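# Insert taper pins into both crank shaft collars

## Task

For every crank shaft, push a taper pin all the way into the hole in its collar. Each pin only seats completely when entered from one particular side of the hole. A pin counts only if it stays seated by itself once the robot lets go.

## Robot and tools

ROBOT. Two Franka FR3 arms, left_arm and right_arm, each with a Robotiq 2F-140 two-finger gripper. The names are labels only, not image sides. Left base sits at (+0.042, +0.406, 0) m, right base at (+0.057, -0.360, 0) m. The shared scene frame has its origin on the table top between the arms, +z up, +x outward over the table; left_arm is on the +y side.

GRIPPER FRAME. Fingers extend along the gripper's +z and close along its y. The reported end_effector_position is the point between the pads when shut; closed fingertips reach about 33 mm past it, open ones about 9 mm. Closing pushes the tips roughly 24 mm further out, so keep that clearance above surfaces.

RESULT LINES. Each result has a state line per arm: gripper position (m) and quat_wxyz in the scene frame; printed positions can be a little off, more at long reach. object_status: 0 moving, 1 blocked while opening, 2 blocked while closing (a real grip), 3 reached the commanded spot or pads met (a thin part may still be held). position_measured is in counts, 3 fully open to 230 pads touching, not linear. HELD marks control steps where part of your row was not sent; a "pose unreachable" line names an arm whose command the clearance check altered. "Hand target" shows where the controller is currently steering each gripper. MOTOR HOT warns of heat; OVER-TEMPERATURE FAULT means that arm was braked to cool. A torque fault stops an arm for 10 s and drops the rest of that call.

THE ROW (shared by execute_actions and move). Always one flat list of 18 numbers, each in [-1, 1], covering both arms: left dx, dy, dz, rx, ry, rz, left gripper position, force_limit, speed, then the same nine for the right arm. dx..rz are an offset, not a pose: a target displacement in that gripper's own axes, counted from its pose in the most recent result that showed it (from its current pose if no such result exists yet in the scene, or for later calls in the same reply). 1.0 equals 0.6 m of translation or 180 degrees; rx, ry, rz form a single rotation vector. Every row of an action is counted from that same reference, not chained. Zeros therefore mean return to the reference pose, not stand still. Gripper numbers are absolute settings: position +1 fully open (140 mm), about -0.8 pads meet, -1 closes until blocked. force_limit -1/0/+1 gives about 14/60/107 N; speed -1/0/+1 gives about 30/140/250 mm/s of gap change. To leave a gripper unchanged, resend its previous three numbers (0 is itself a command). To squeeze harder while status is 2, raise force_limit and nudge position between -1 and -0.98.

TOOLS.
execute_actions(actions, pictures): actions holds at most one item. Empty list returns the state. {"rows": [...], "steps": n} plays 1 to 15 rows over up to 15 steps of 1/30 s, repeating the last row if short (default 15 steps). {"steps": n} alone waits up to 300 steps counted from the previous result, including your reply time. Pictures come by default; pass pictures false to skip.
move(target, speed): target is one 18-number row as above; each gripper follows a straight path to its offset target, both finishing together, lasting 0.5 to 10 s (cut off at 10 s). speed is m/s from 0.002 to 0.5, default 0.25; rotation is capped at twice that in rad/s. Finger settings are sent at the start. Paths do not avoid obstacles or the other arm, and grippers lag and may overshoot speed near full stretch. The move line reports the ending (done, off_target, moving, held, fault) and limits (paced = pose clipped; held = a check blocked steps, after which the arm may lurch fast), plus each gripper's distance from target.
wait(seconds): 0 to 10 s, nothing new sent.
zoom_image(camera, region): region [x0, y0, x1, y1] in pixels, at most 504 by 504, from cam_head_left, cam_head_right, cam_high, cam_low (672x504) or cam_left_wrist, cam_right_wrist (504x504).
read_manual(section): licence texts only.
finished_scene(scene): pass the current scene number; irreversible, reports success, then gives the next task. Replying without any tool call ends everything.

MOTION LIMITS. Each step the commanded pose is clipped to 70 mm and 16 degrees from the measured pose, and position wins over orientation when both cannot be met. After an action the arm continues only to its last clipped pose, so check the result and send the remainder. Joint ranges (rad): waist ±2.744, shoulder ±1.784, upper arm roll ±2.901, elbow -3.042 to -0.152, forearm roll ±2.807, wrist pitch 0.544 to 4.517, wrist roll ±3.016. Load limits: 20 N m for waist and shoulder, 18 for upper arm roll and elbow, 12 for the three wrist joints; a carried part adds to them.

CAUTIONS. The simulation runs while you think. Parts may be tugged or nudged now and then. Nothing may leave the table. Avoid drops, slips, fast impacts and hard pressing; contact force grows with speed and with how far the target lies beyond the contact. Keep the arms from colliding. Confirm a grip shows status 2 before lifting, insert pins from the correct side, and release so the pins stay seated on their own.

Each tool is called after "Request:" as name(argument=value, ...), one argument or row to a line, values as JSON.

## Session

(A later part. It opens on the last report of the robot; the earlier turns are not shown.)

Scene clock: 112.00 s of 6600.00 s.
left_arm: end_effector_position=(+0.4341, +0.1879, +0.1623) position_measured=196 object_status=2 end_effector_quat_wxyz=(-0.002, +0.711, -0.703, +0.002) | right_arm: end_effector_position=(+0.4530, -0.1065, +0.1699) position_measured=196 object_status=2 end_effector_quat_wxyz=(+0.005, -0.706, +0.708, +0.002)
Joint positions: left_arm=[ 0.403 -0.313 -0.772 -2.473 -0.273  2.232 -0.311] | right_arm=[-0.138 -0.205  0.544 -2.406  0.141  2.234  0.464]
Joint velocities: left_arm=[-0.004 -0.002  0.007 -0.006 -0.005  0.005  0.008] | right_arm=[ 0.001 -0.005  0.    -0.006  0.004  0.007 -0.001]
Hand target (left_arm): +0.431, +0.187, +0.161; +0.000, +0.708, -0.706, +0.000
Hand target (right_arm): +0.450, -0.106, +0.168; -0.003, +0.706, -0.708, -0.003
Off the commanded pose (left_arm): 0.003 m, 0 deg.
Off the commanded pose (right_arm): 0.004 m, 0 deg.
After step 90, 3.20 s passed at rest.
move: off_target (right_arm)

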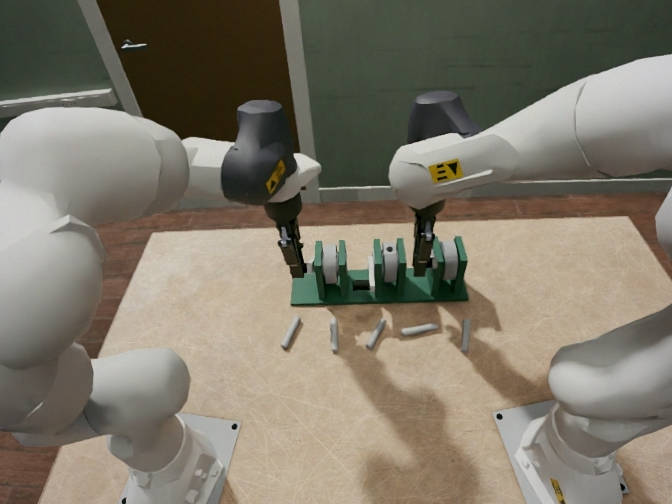

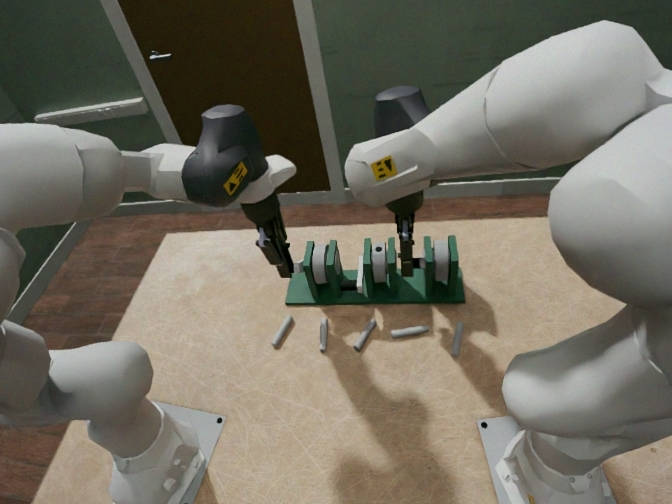

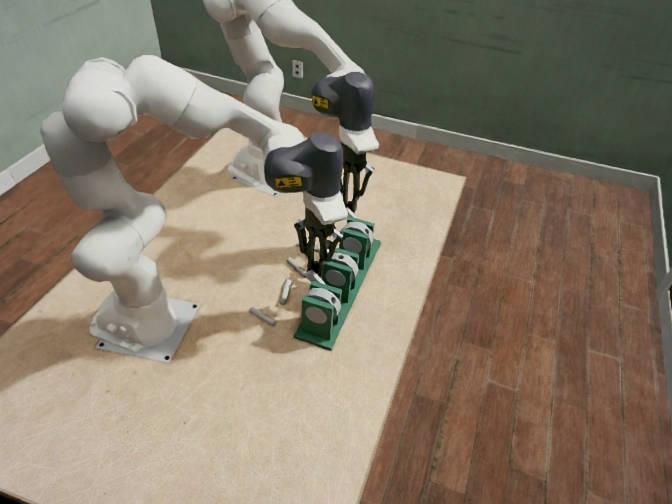

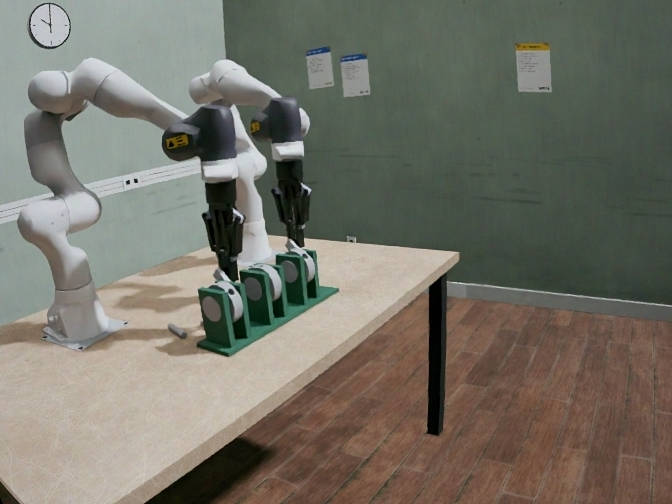

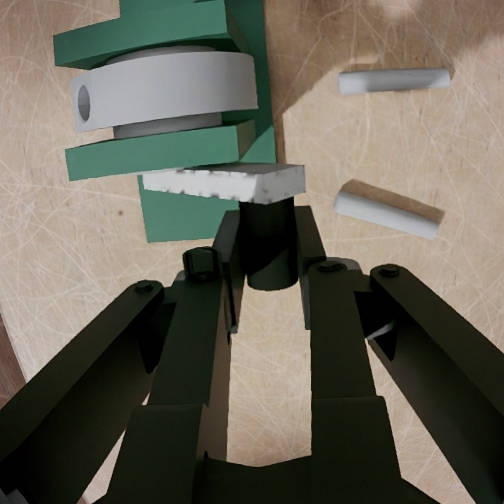

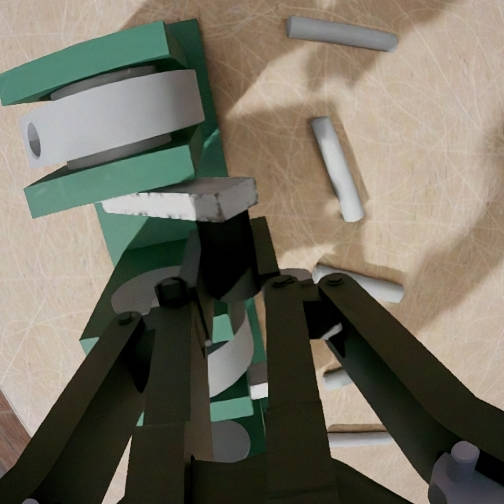

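Request:
move(
  target=[0,0.026,0.039,0,0,0.002,-1,-0.6,-0.6, 0,0.026,0.040,0,0,0,-1,-0.6,-0.6],
  speed=0.035,
)

Request:
move(
  target=[0,0.008,0.041,0,0,0,-1,-0.6,-0.6, 0,0.008,0.041,0,0,0,-1,-0.6,-0.6],
  speed=0.03,
)

Scene clock: 119.53 s of 6600.00 s.
left_arm: end_effector_position=(+0.4209, +0.1878, +0.1405) position_measured=196 object_status=2 end_effector_quat_wxyz=(-0.002, +0.709, -0.705, +0.002) | right_arm: end_effector_position=(+0.4391, -0.1061, +0.1478) position_measured=196 object_status=2 end_effector_quat_wxyz=(+0.006, -0.707, +0.707, +0.001)
Joint positions: left_arm=[ 0.388 -0.314 -0.787 -2.536 -0.292  2.295 -0.31 ] | right_arm=[-0.127 -0.208  0.557 -2.472  0.154  2.3    0.467]
Joint velocities: left_arm=[-0.003 -0.    -0.    -0.007 -0.001  0.009 -0.   ] | right_arm=[ 0.001 -0.001  0.002 -0.008  0.001  0.009  0.001]
Hand target (left_arm): +0.419, +0.187, +0.139; -0.002, +0.708, -0.706, +0.002
Hand target (right_arm): +0.437, -0.106, +0.146; -0.005, +0.706, -0.708, -0.002
Off the commanded pose (left_arm): 0.003 m, 0 deg.
Off the commanded pose (right_arm): 0.003 m, 0 deg.
After step 90, 3.47 s passed at rest.
move: done

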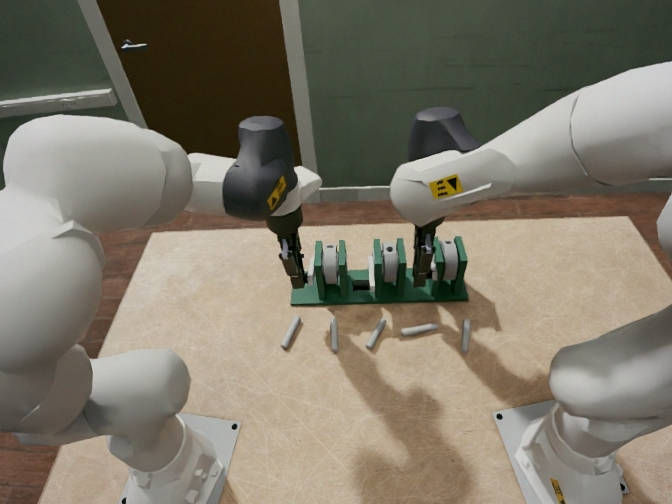

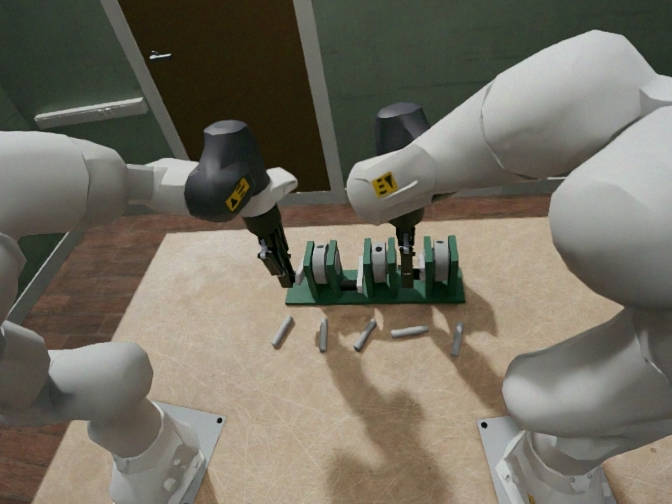

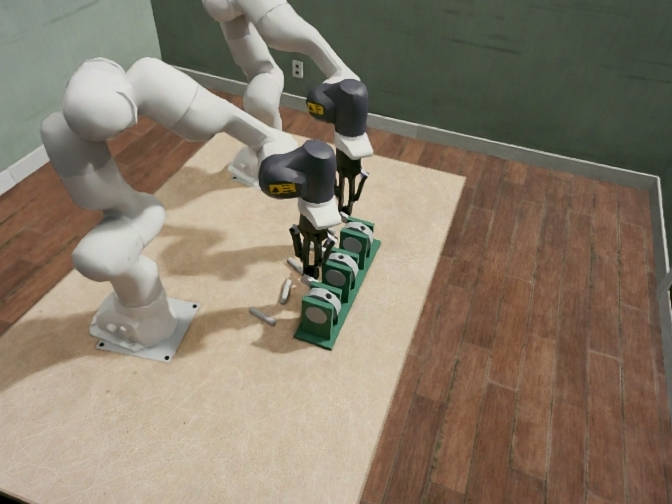

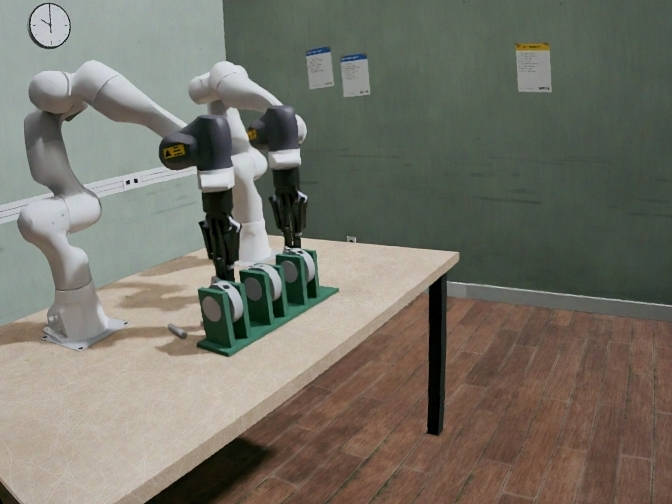

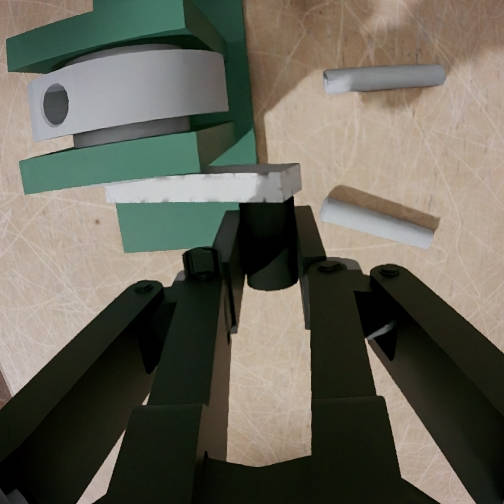

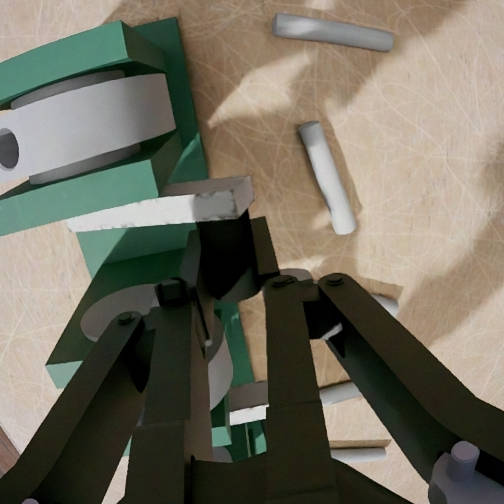

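Scene clock: 120.67 s of 6600.00 s.
left_arm: end_effector_position=(+0.4164, +0.1877, +0.1172) position_measured=196 object_status=2 end_effector_quat_wxyz=(-0.001, +0.709, -0.705, +0.002) | right_arm: end_effector_position=(+0.4344, -0.1059, +0.1245) position_measured=196 object_status=2 end_effector_quat_wxyz=(+0.006, -0.708, +0.706, +0.002)
Joint positions: left_arm=[ 0.4   -0.273 -0.816 -2.571 -0.282  2.366 -0.326] | right_arm=[-0.127 -0.173  0.568 -2.508  0.143  2.368  0.481]
Joint velocities: left_arm=[ 0.002  0.001 -0.005 -0.006  0.004  0.009 -0.007] | right_arm=[-0.002  0.001  0.002 -0.004 -0.003  0.008  0.006]
Hand target (left_arm): +0.417, +0.187, +0.116; -0.002, +0.709, -0.705, +0.002
Hand target (right_arm): +0.434, -0.106, +0.123; -0.006, +0.707, -0.707, -0.001
Off the commanded pose (left_arm): 0.001 m, 0 deg.
Off the commanded pose (right_arm): 0.001 m, 0 deg.
move: done

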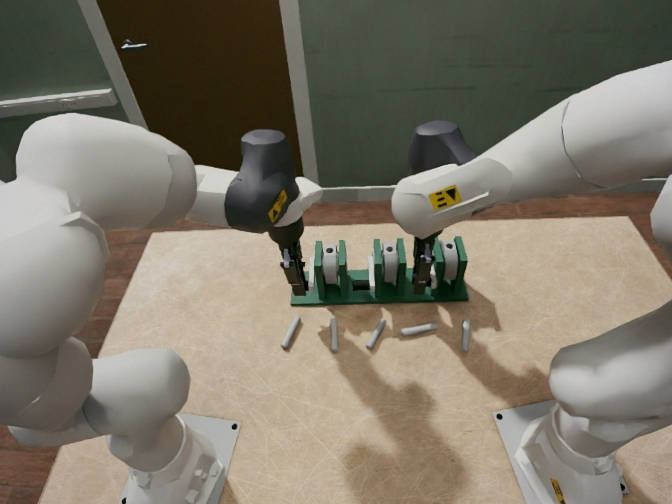

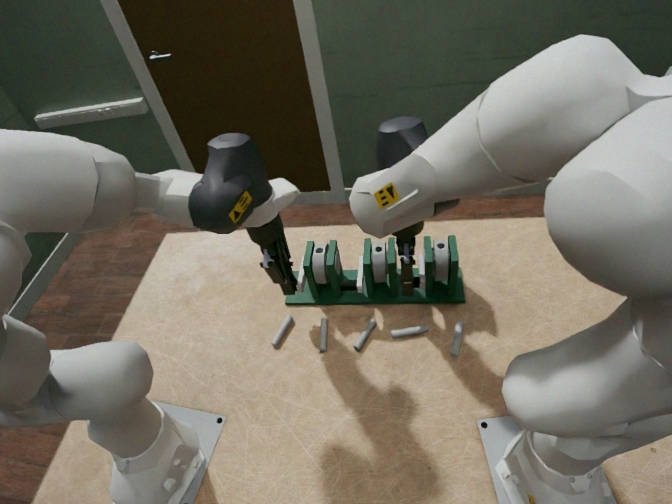

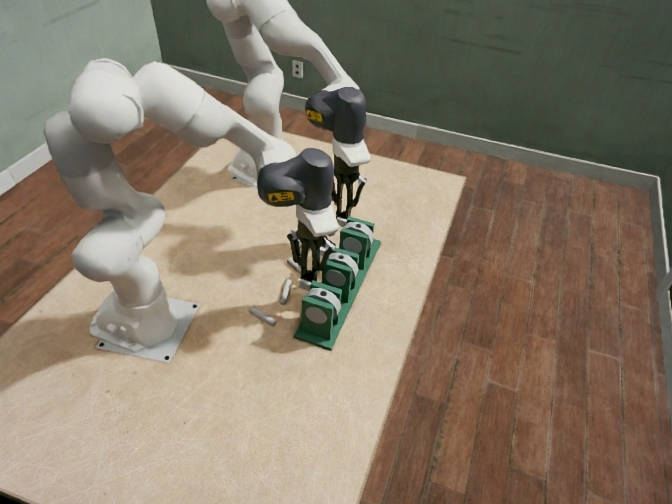

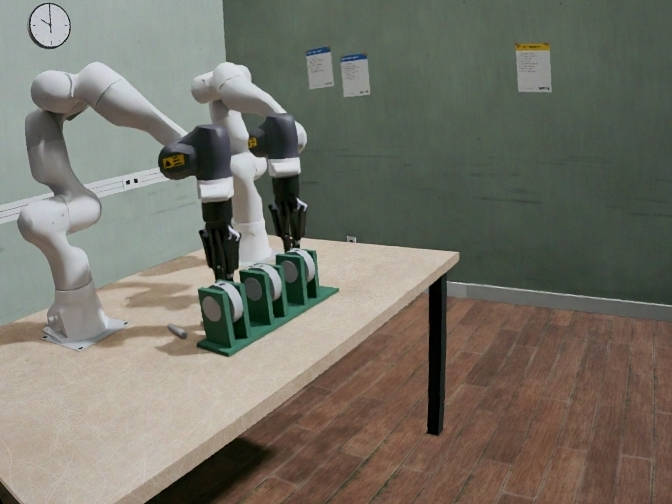

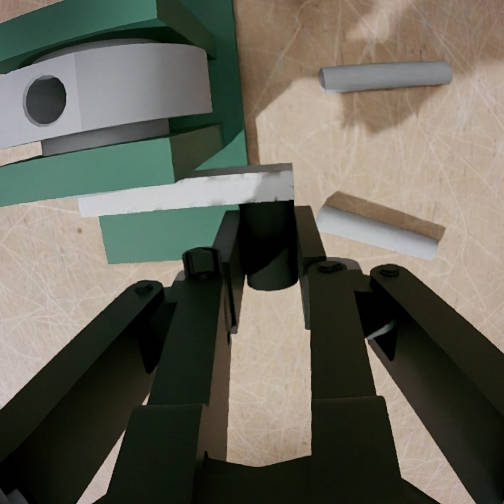

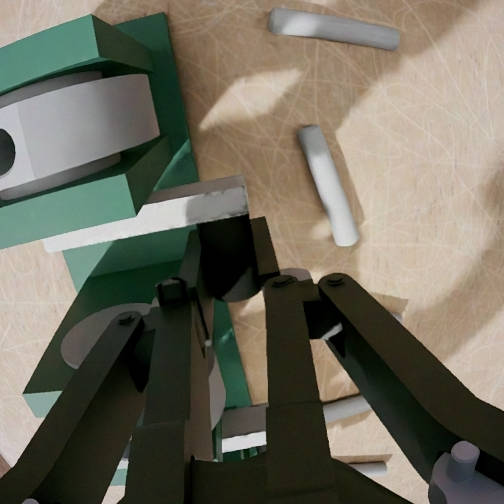

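Request:
execute_actions(
  actions=[],
)

Scene clock: 135.67 s of 6600.00 s.
left_arm: end_effector_position=(+0.4164, +0.1877, +0.1169) position_measured=196 object_status=2 end_effector_quat_wxyz=(-0.002, +0.709, -0.705, +0.002) | right_arm: end_effector_position=(+0.4344, -0.1059, +0.1242) position_measured=196 object_status=2 end_effector_quat_wxyz=(+0.006, -0.708, +0.707, +0.002)
Joint positions: left_arm=[ 0.4   -0.272 -0.817 -2.571 -0.281  2.367 -0.328] | right_arm=[-0.127 -0.173  0.569 -2.509  0.143  2.369  0.482]
Joint velocities: left_arm=[ 0.    -0.001 -0.001  0.001 -0.001 -0.     0.001] | right_arm=[ 0.     0.001 -0.001 -0.     0.001  0.    -0.001]
Hand target (left_arm): +0.417, +0.187, +0.116; -0.002, +0.709, -0.705, +0.002
Hand target (right_arm): +0.434, -0.106, +0.123; -0.006, +0.707, -0.707, -0.001
Off the commanded pose (left_arm): 0.001 m, 0 deg.
Off the commanded pose (right_arm): 0.001 m, 0 deg.
Steps of this call (steps 1 to 90: nothing new was sent; then 12.00 s passed at rest). Readings (end_effector_position | what the end effector reports):
1: left_arm (+0.4164, +0.1877, +0.1171) | right_arm (+0.4344, -0.1059, +0.1244) | left_arm position_measured=196 object_status=2 | right_arm position_measured=196 object_status=2
2: left_arm (+0.4164, +0.1877, +0.1171) | right_arm (+0.4344, -0.1059, +0.1244) | left_arm position_measured=196 object_status=2 | right_arm position_measured=196 object_status=2
4: left_arm (+0.4164, +0.1877, +0.1171) | right_arm (+0.4344, -0.1059, +0.1243) | left_arm position_measured=196 object_status=2 | right_arm position_measured=196 object_status=2
8: left_arm (+0.4164, +0.1877, +0.1170) | right_arm (+0.4344, -0.1059, +0.1243) | left_arm position_measured=196 object_status=2 | right_arm position_measured=196 object_status=2
90: the state above

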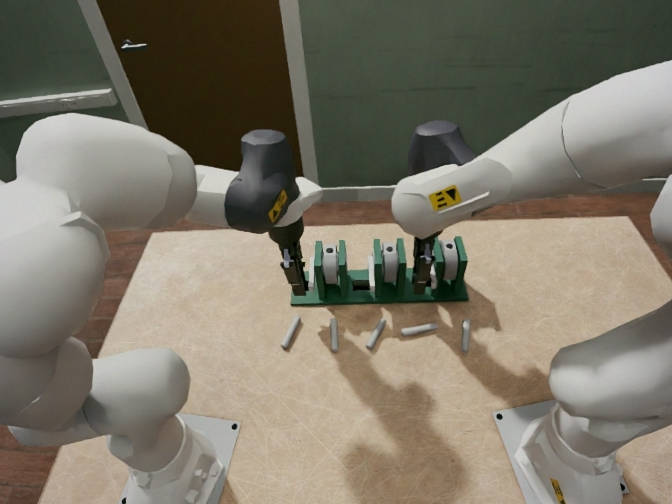

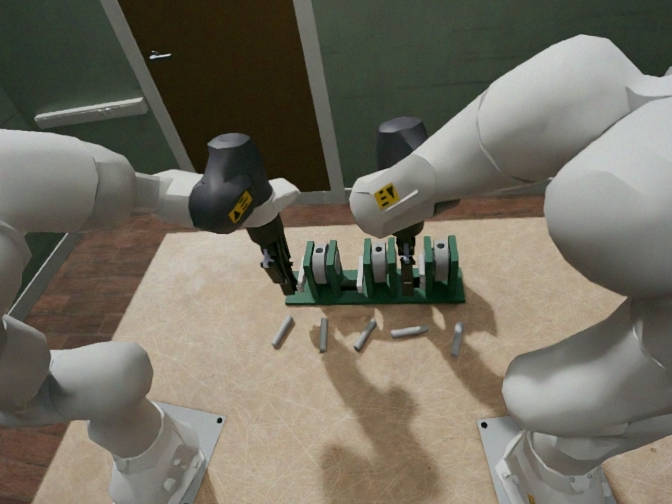

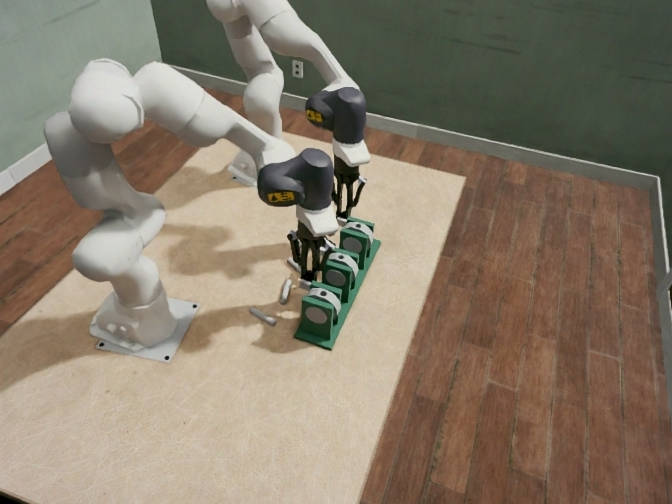

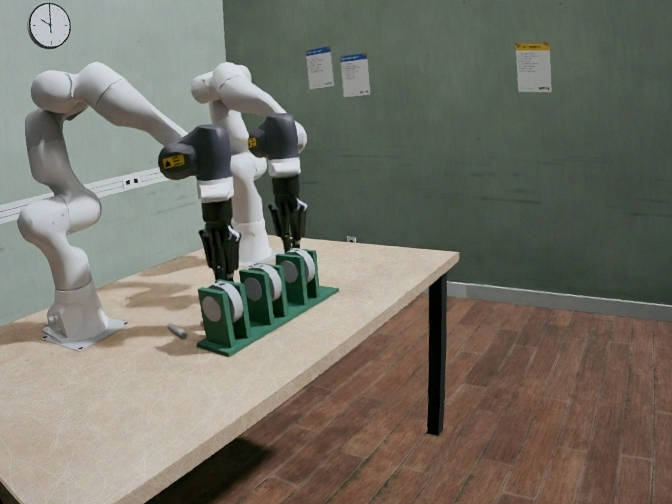

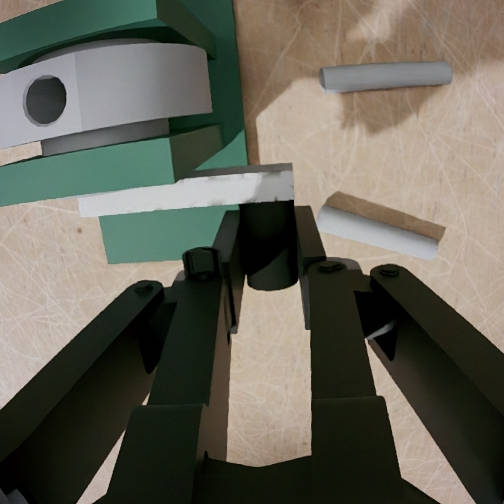

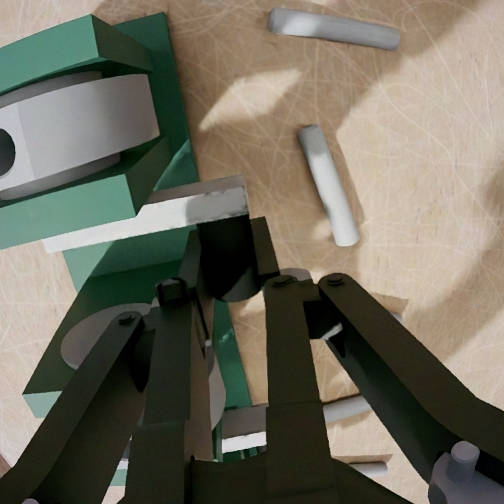

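Request:
move(
  target=[0,0,0.004,0,0,0,-1,-0.6,-0.6, 0,0,0.005,0,0,0,-1,-0.6,-0.6],
  speed=0.02,
)

Request:
move(
  target=[0,0,0,0,0,0,-0.35,-0.6,-0.3, 0,0,0,0,0,0,-0.35,-0.6,-0.3],
  speed=0.02,
)

Request:
move(
  target=[0,0,-0.14,0,0,0,-0.35,-0.6,-0.3, 0,0,-0.14,0,0,0,-0.35,-0.6,-0.3],
  speed=0.08,
)

Scene clock: 149.83 s of 6600.00 s.
left_arm: end_effector_position=(+0.4164, +0.1878, +0.1159) position_measured=196 object_status=2 end_effector_quat_wxyz=(-0.001, +0.710, -0.705, +0.002) | right_arm: end_effector_position=(+0.4344, -0.1059, +0.1224) position_measured=196 object_status=2 end_effector_quat_wxyz=(+0.006, -0.708, +0.706, +0.003)
Joint positions: left_arm=[ 0.401 -0.269 -0.817 -2.572 -0.28   2.37  -0.328] | right_arm=[-0.127 -0.168  0.569 -2.51   0.141  2.373  0.483]
Joint velocities: left_arm=[-0.001  0.002 -0.    -0.002  0.001  0.002 -0.002] | right_arm=[-0.001  0.003  0.001 -0.002 -0.001  0.002  0.001]
Hand target (left_arm): +0.416, +0.188, +0.115; -0.002, +0.709, -0.705, +0.002
Hand target (right_arm): +0.434, -0.106, +0.121; -0.006, +0.708, -0.707, -0.002
Off the commanded pose (left_arm): 0.001 m, 0 deg.
Off the commanded pose (right_arm): 0.001 m, 0 deg.
After step 90, 10.47 s passed at rest.
move: done

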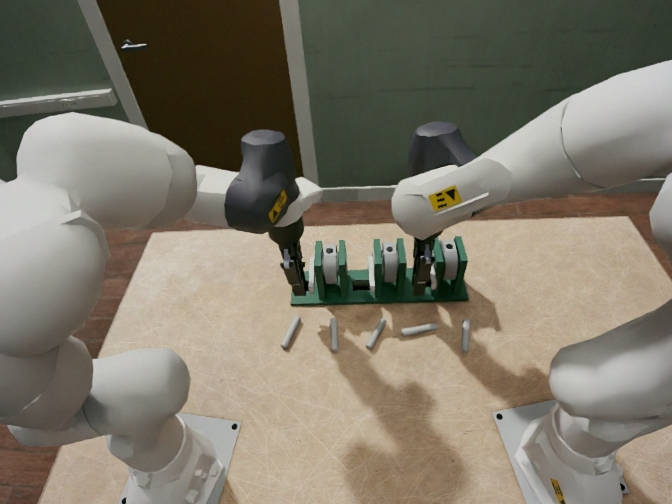

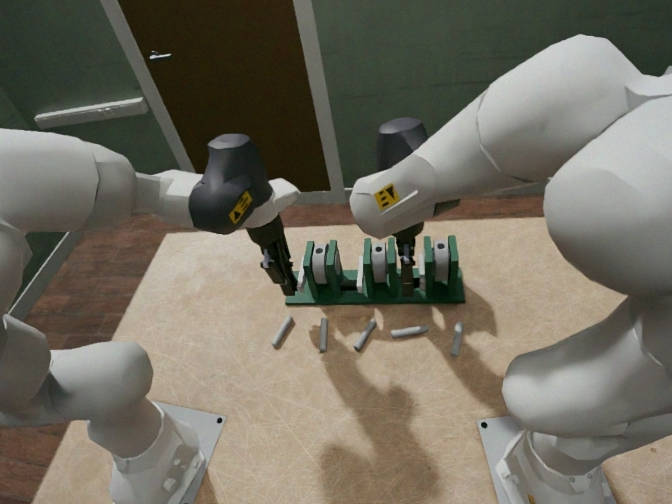

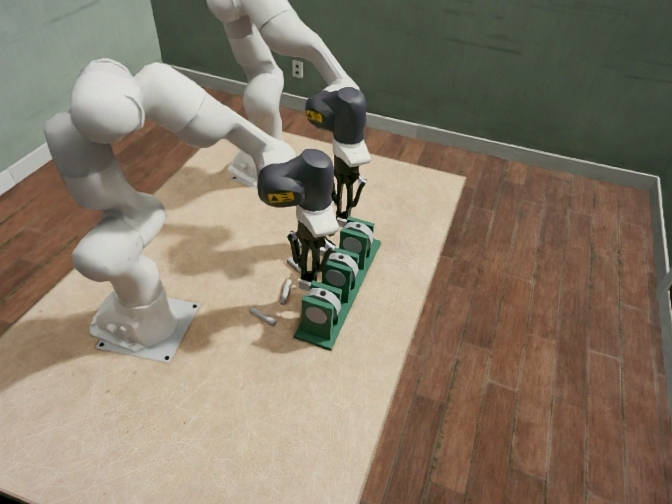

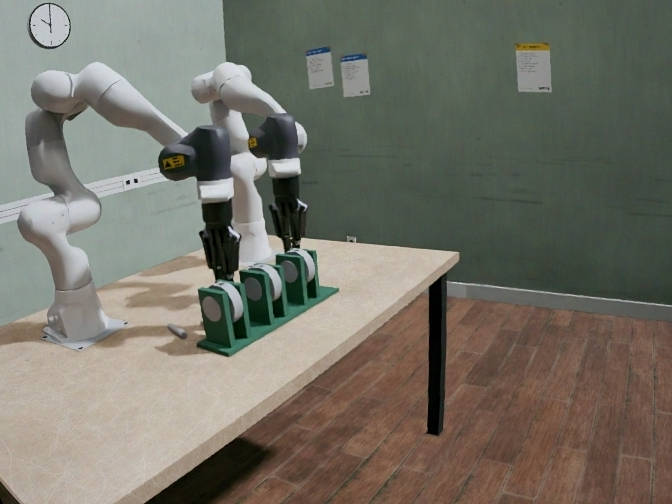

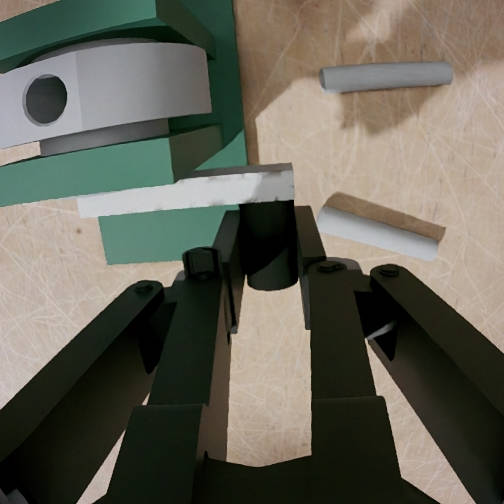

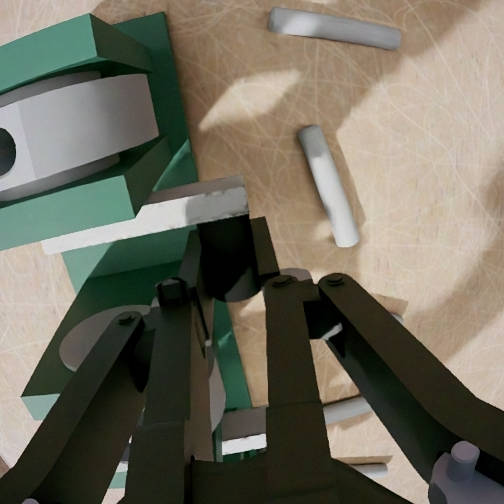

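Scene clock: 150.33 s of 6600.00 s.
left_arm: end_effector_position=(+0.4164, +0.1878, +0.1159) position_measured=173 object_status=3 end_effector_quat_wxyz=(-0.001, +0.710, -0.705, +0.002) | right_arm: end_effector_position=(+0.4343, -0.1059, +0.1224) position_measured=173 object_status=3 end_effector_quat_wxyz=(+0.006, -0.708, +0.706, +0.003)
Joint positions: left_arm=[ 0.401 -0.269 -0.817 -2.572 -0.28   2.37  -0.328] | right_arm=[-0.127 -0.168  0.569 -2.51   0.141  2.373  0.483]
Joint velocities: left_arm=[ 0.001 -0.001  0.     0.001 -0.001 -0.     0.001] | right_arm=[ 0.001 -0.001 -0.001 -0.    -0.    -0.    -0.   ]
Hand target (left_arm): +0.416, +0.188, +0.116; -0.001, +0.710, -0.705, +0.002
Hand target (right_arm): +0.434, -0.106, +0.122; -0.006, +0.708, -0.706, -0.003
Off the commanded pose (left_arm): 0.000 m, 0 deg.
Off the commanded pose (right_arm): 0.000 m, 0 deg.
move: done

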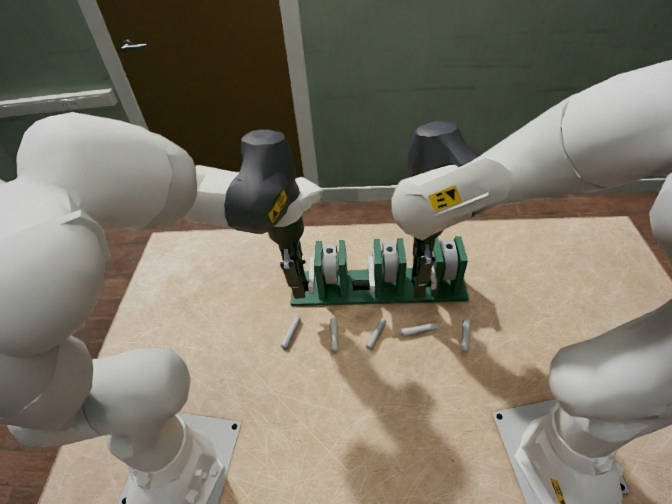

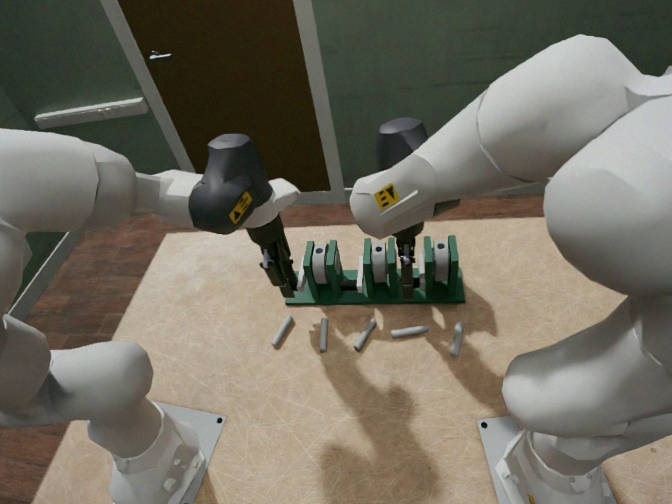

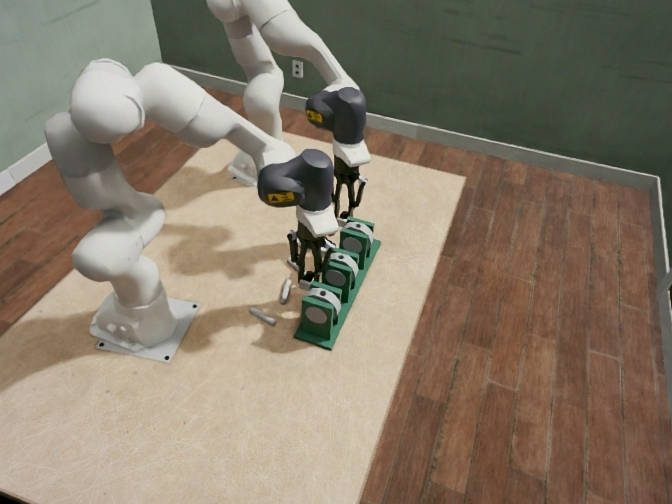

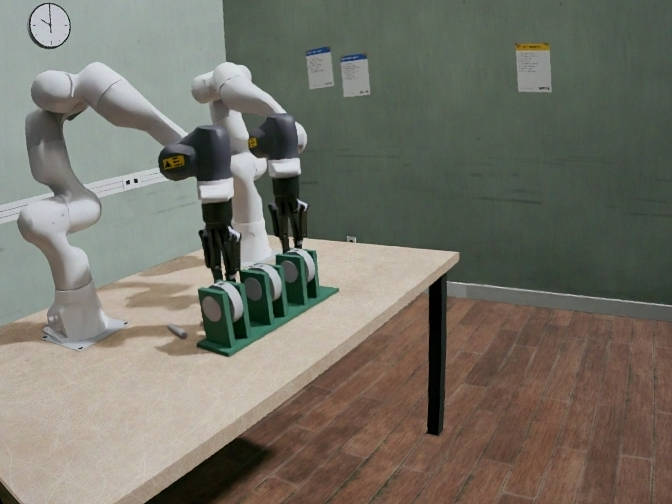

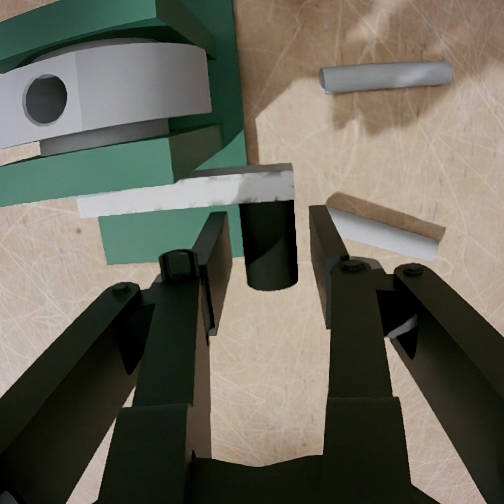

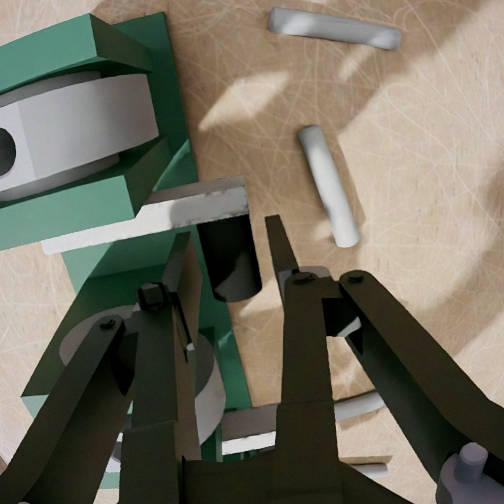

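Scene clock: 151.93 s of 6600.00 s.
left_arm: end_effector_position=(+0.4166, +0.1902, +0.1990) position_measured=173 object_status=3 end_effector_quat_wxyz=(-0.001, +0.713, -0.701, +0.003) | right_arm: end_effector_position=(+0.4351, -0.1065, +0.2059) position_measured=173 object_status=3 end_effector_quat_wxyz=(+0.006, -0.707, +0.707, +0.001)
Joint positions: left_arm=[ 0.332 -0.429 -0.692 -2.471 -0.316  2.117 -0.291] | right_arm=[-0.116 -0.312  0.527 -2.402  0.19   2.133  0.441]
Joint velocities: left_arm=[-0.002  0.001  0.001 -0.001 -0.002 -0.012  0.002] | right_arm=[-0.001  0.001  0.     0.001 -0.001 -0.011 -0.005]
Hand target (left_arm): +0.415, +0.189, +0.200; -0.000, +0.711, -0.703, +0.003
Hand target (right_arm): +0.435, -0.106, +0.207; -0.006, +0.708, -0.706, -0.003
Off the commanded pose (left_arm): 0.003 m, 1 deg.
Off the commanded pose (right_arm): 0.001 m, 0 deg.
move: done

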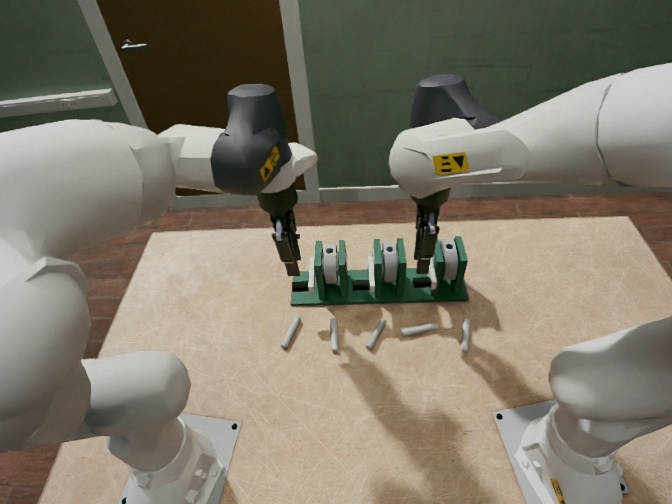

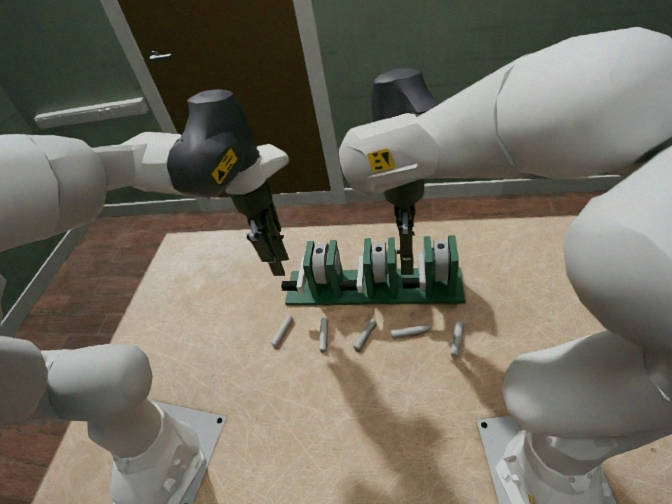

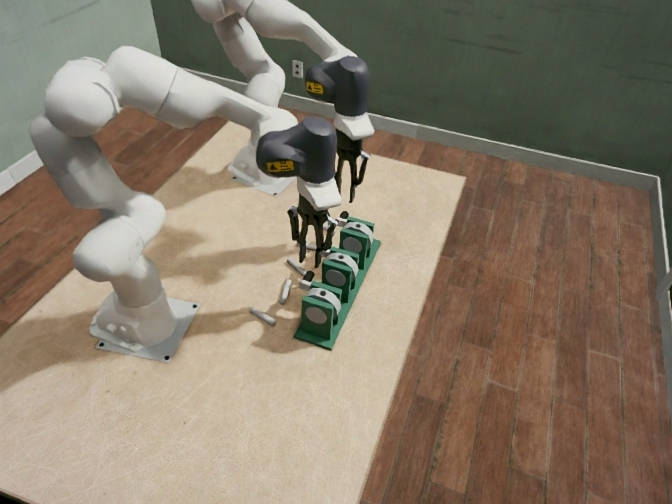

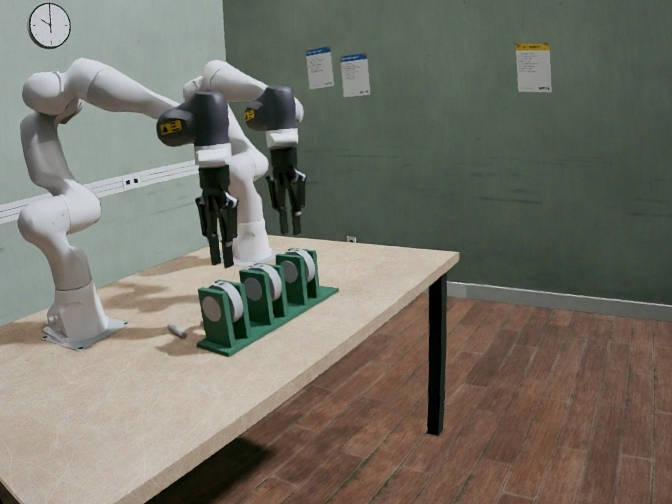

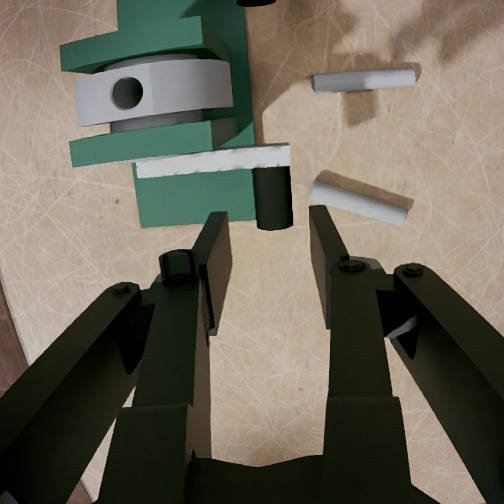

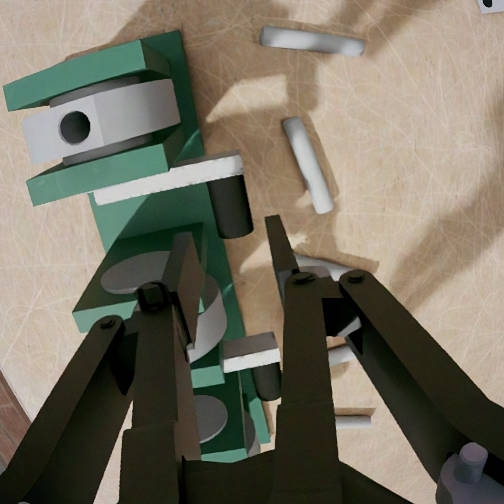

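Request:
zoom_image(
  camera="cam_head_right",
  region=[290,230,470,300],
)

Request:
zoom_image(
  camera="cam_left_wrist",
  region=[60,30,260,170],
)

Request:
zoom_image(
  camera="cam_right_wrist",
  region=[0,0,400,240],
)

Region (290, 230, 470, 300) of cam_head_right's 672x504 image, scaled by 2.800, with more detail than that image has.

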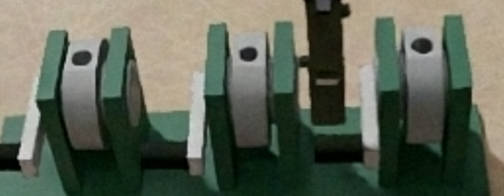

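Region (60, 30, 260, 170) of cam_left_wrist's 504x504 image, scaled by 2.520, with more detail than that image has; it fills the top 353 rows of this view, and the rest is white.

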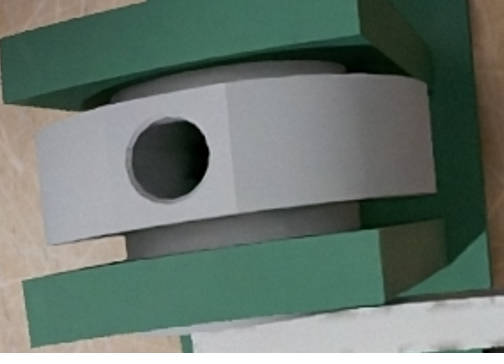

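Region (0, 0, 400, 240) of cam_right_wrist's 504x504 image, scaled by 1.260, with more detail than that image has; it fills the top 302 rows of this view, and the rest is white.

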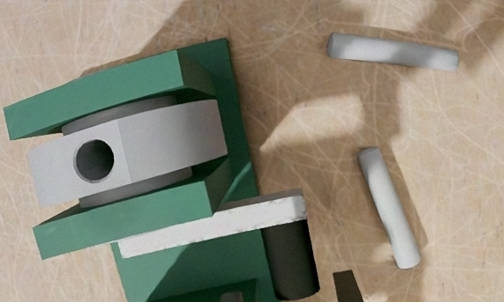

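Request:
move(
  target=[0.247,0,0,0,0,-0.005,-0.35,-0.6,-0.3, 0.1833,0.1077,0.11,0,0,0.59,-0.35,-0.6,-0.3],
  speed=0.25,
)

Scene clock: 177.03 s of 6600.00 s.
left_arm: end_effector_position=(+0.4201, +0.0448, +0.1993) position_measured=173 object_status=3 end_effector_quat_wxyz=(-0.007, +0.715, -0.699, +0.001) | right_arm: end_effector_position=(+0.3704, -0.2182, +0.1399) position_measured=173 object_status=3 end_effector_quat_wxyz=(+0.006, +0.131, +0.991, -0.003)
Joint positions: left_arm=[ 0.571 -0.144 -1.186 -2.184 -0.14   2.128 -0.686] | right_arm=[-0.655 -0.869  0.961 -2.765  0.765  2.038  1.673]
Joint velocities: left_arm=[ 0.005  0.    -0.006  0.001 -0.    -0.    -0.016] | right_arm=[-0.     0.    -0.     0.001  0.001 -0.005  0.028]
Hand target (left_arm): +0.422, +0.045, +0.200; -0.008, +0.718, -0.696, +0.002
Hand target (right_arm): +0.369, -0.218, +0.139; +0.004, +0.138, +0.990, -0.003
Off the commanded pose (left_arm): 0.003 m, 1 deg.
Off the commanded pose (right_arm): 0.003 m, 2 deg.
After step 90, 17.60 s passed at rest.
move: done

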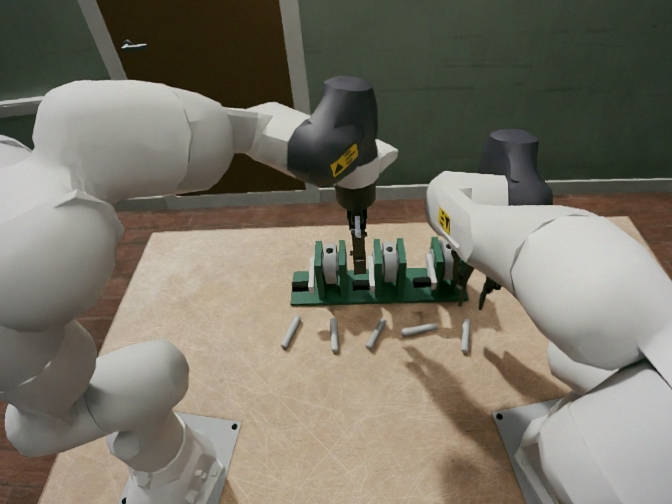

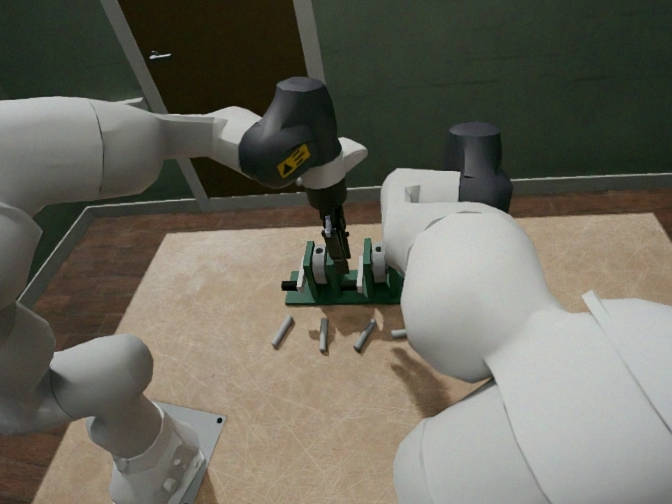

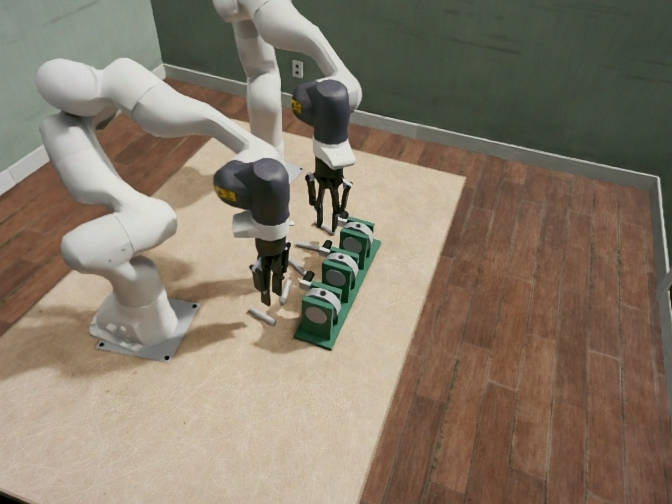

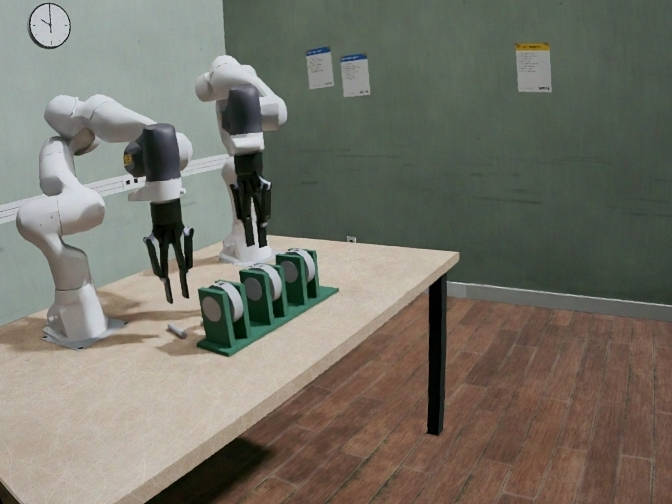

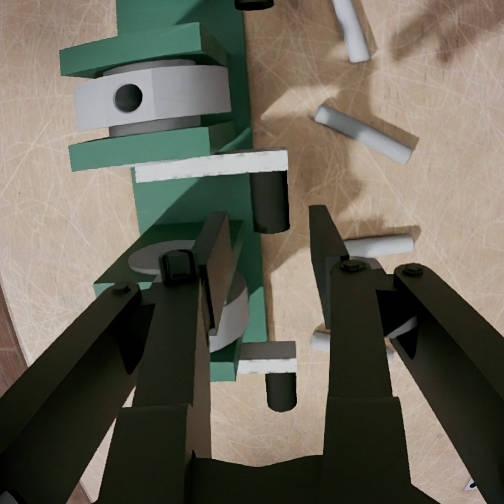

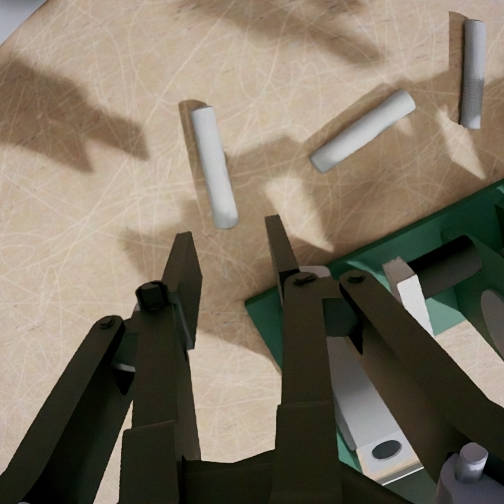

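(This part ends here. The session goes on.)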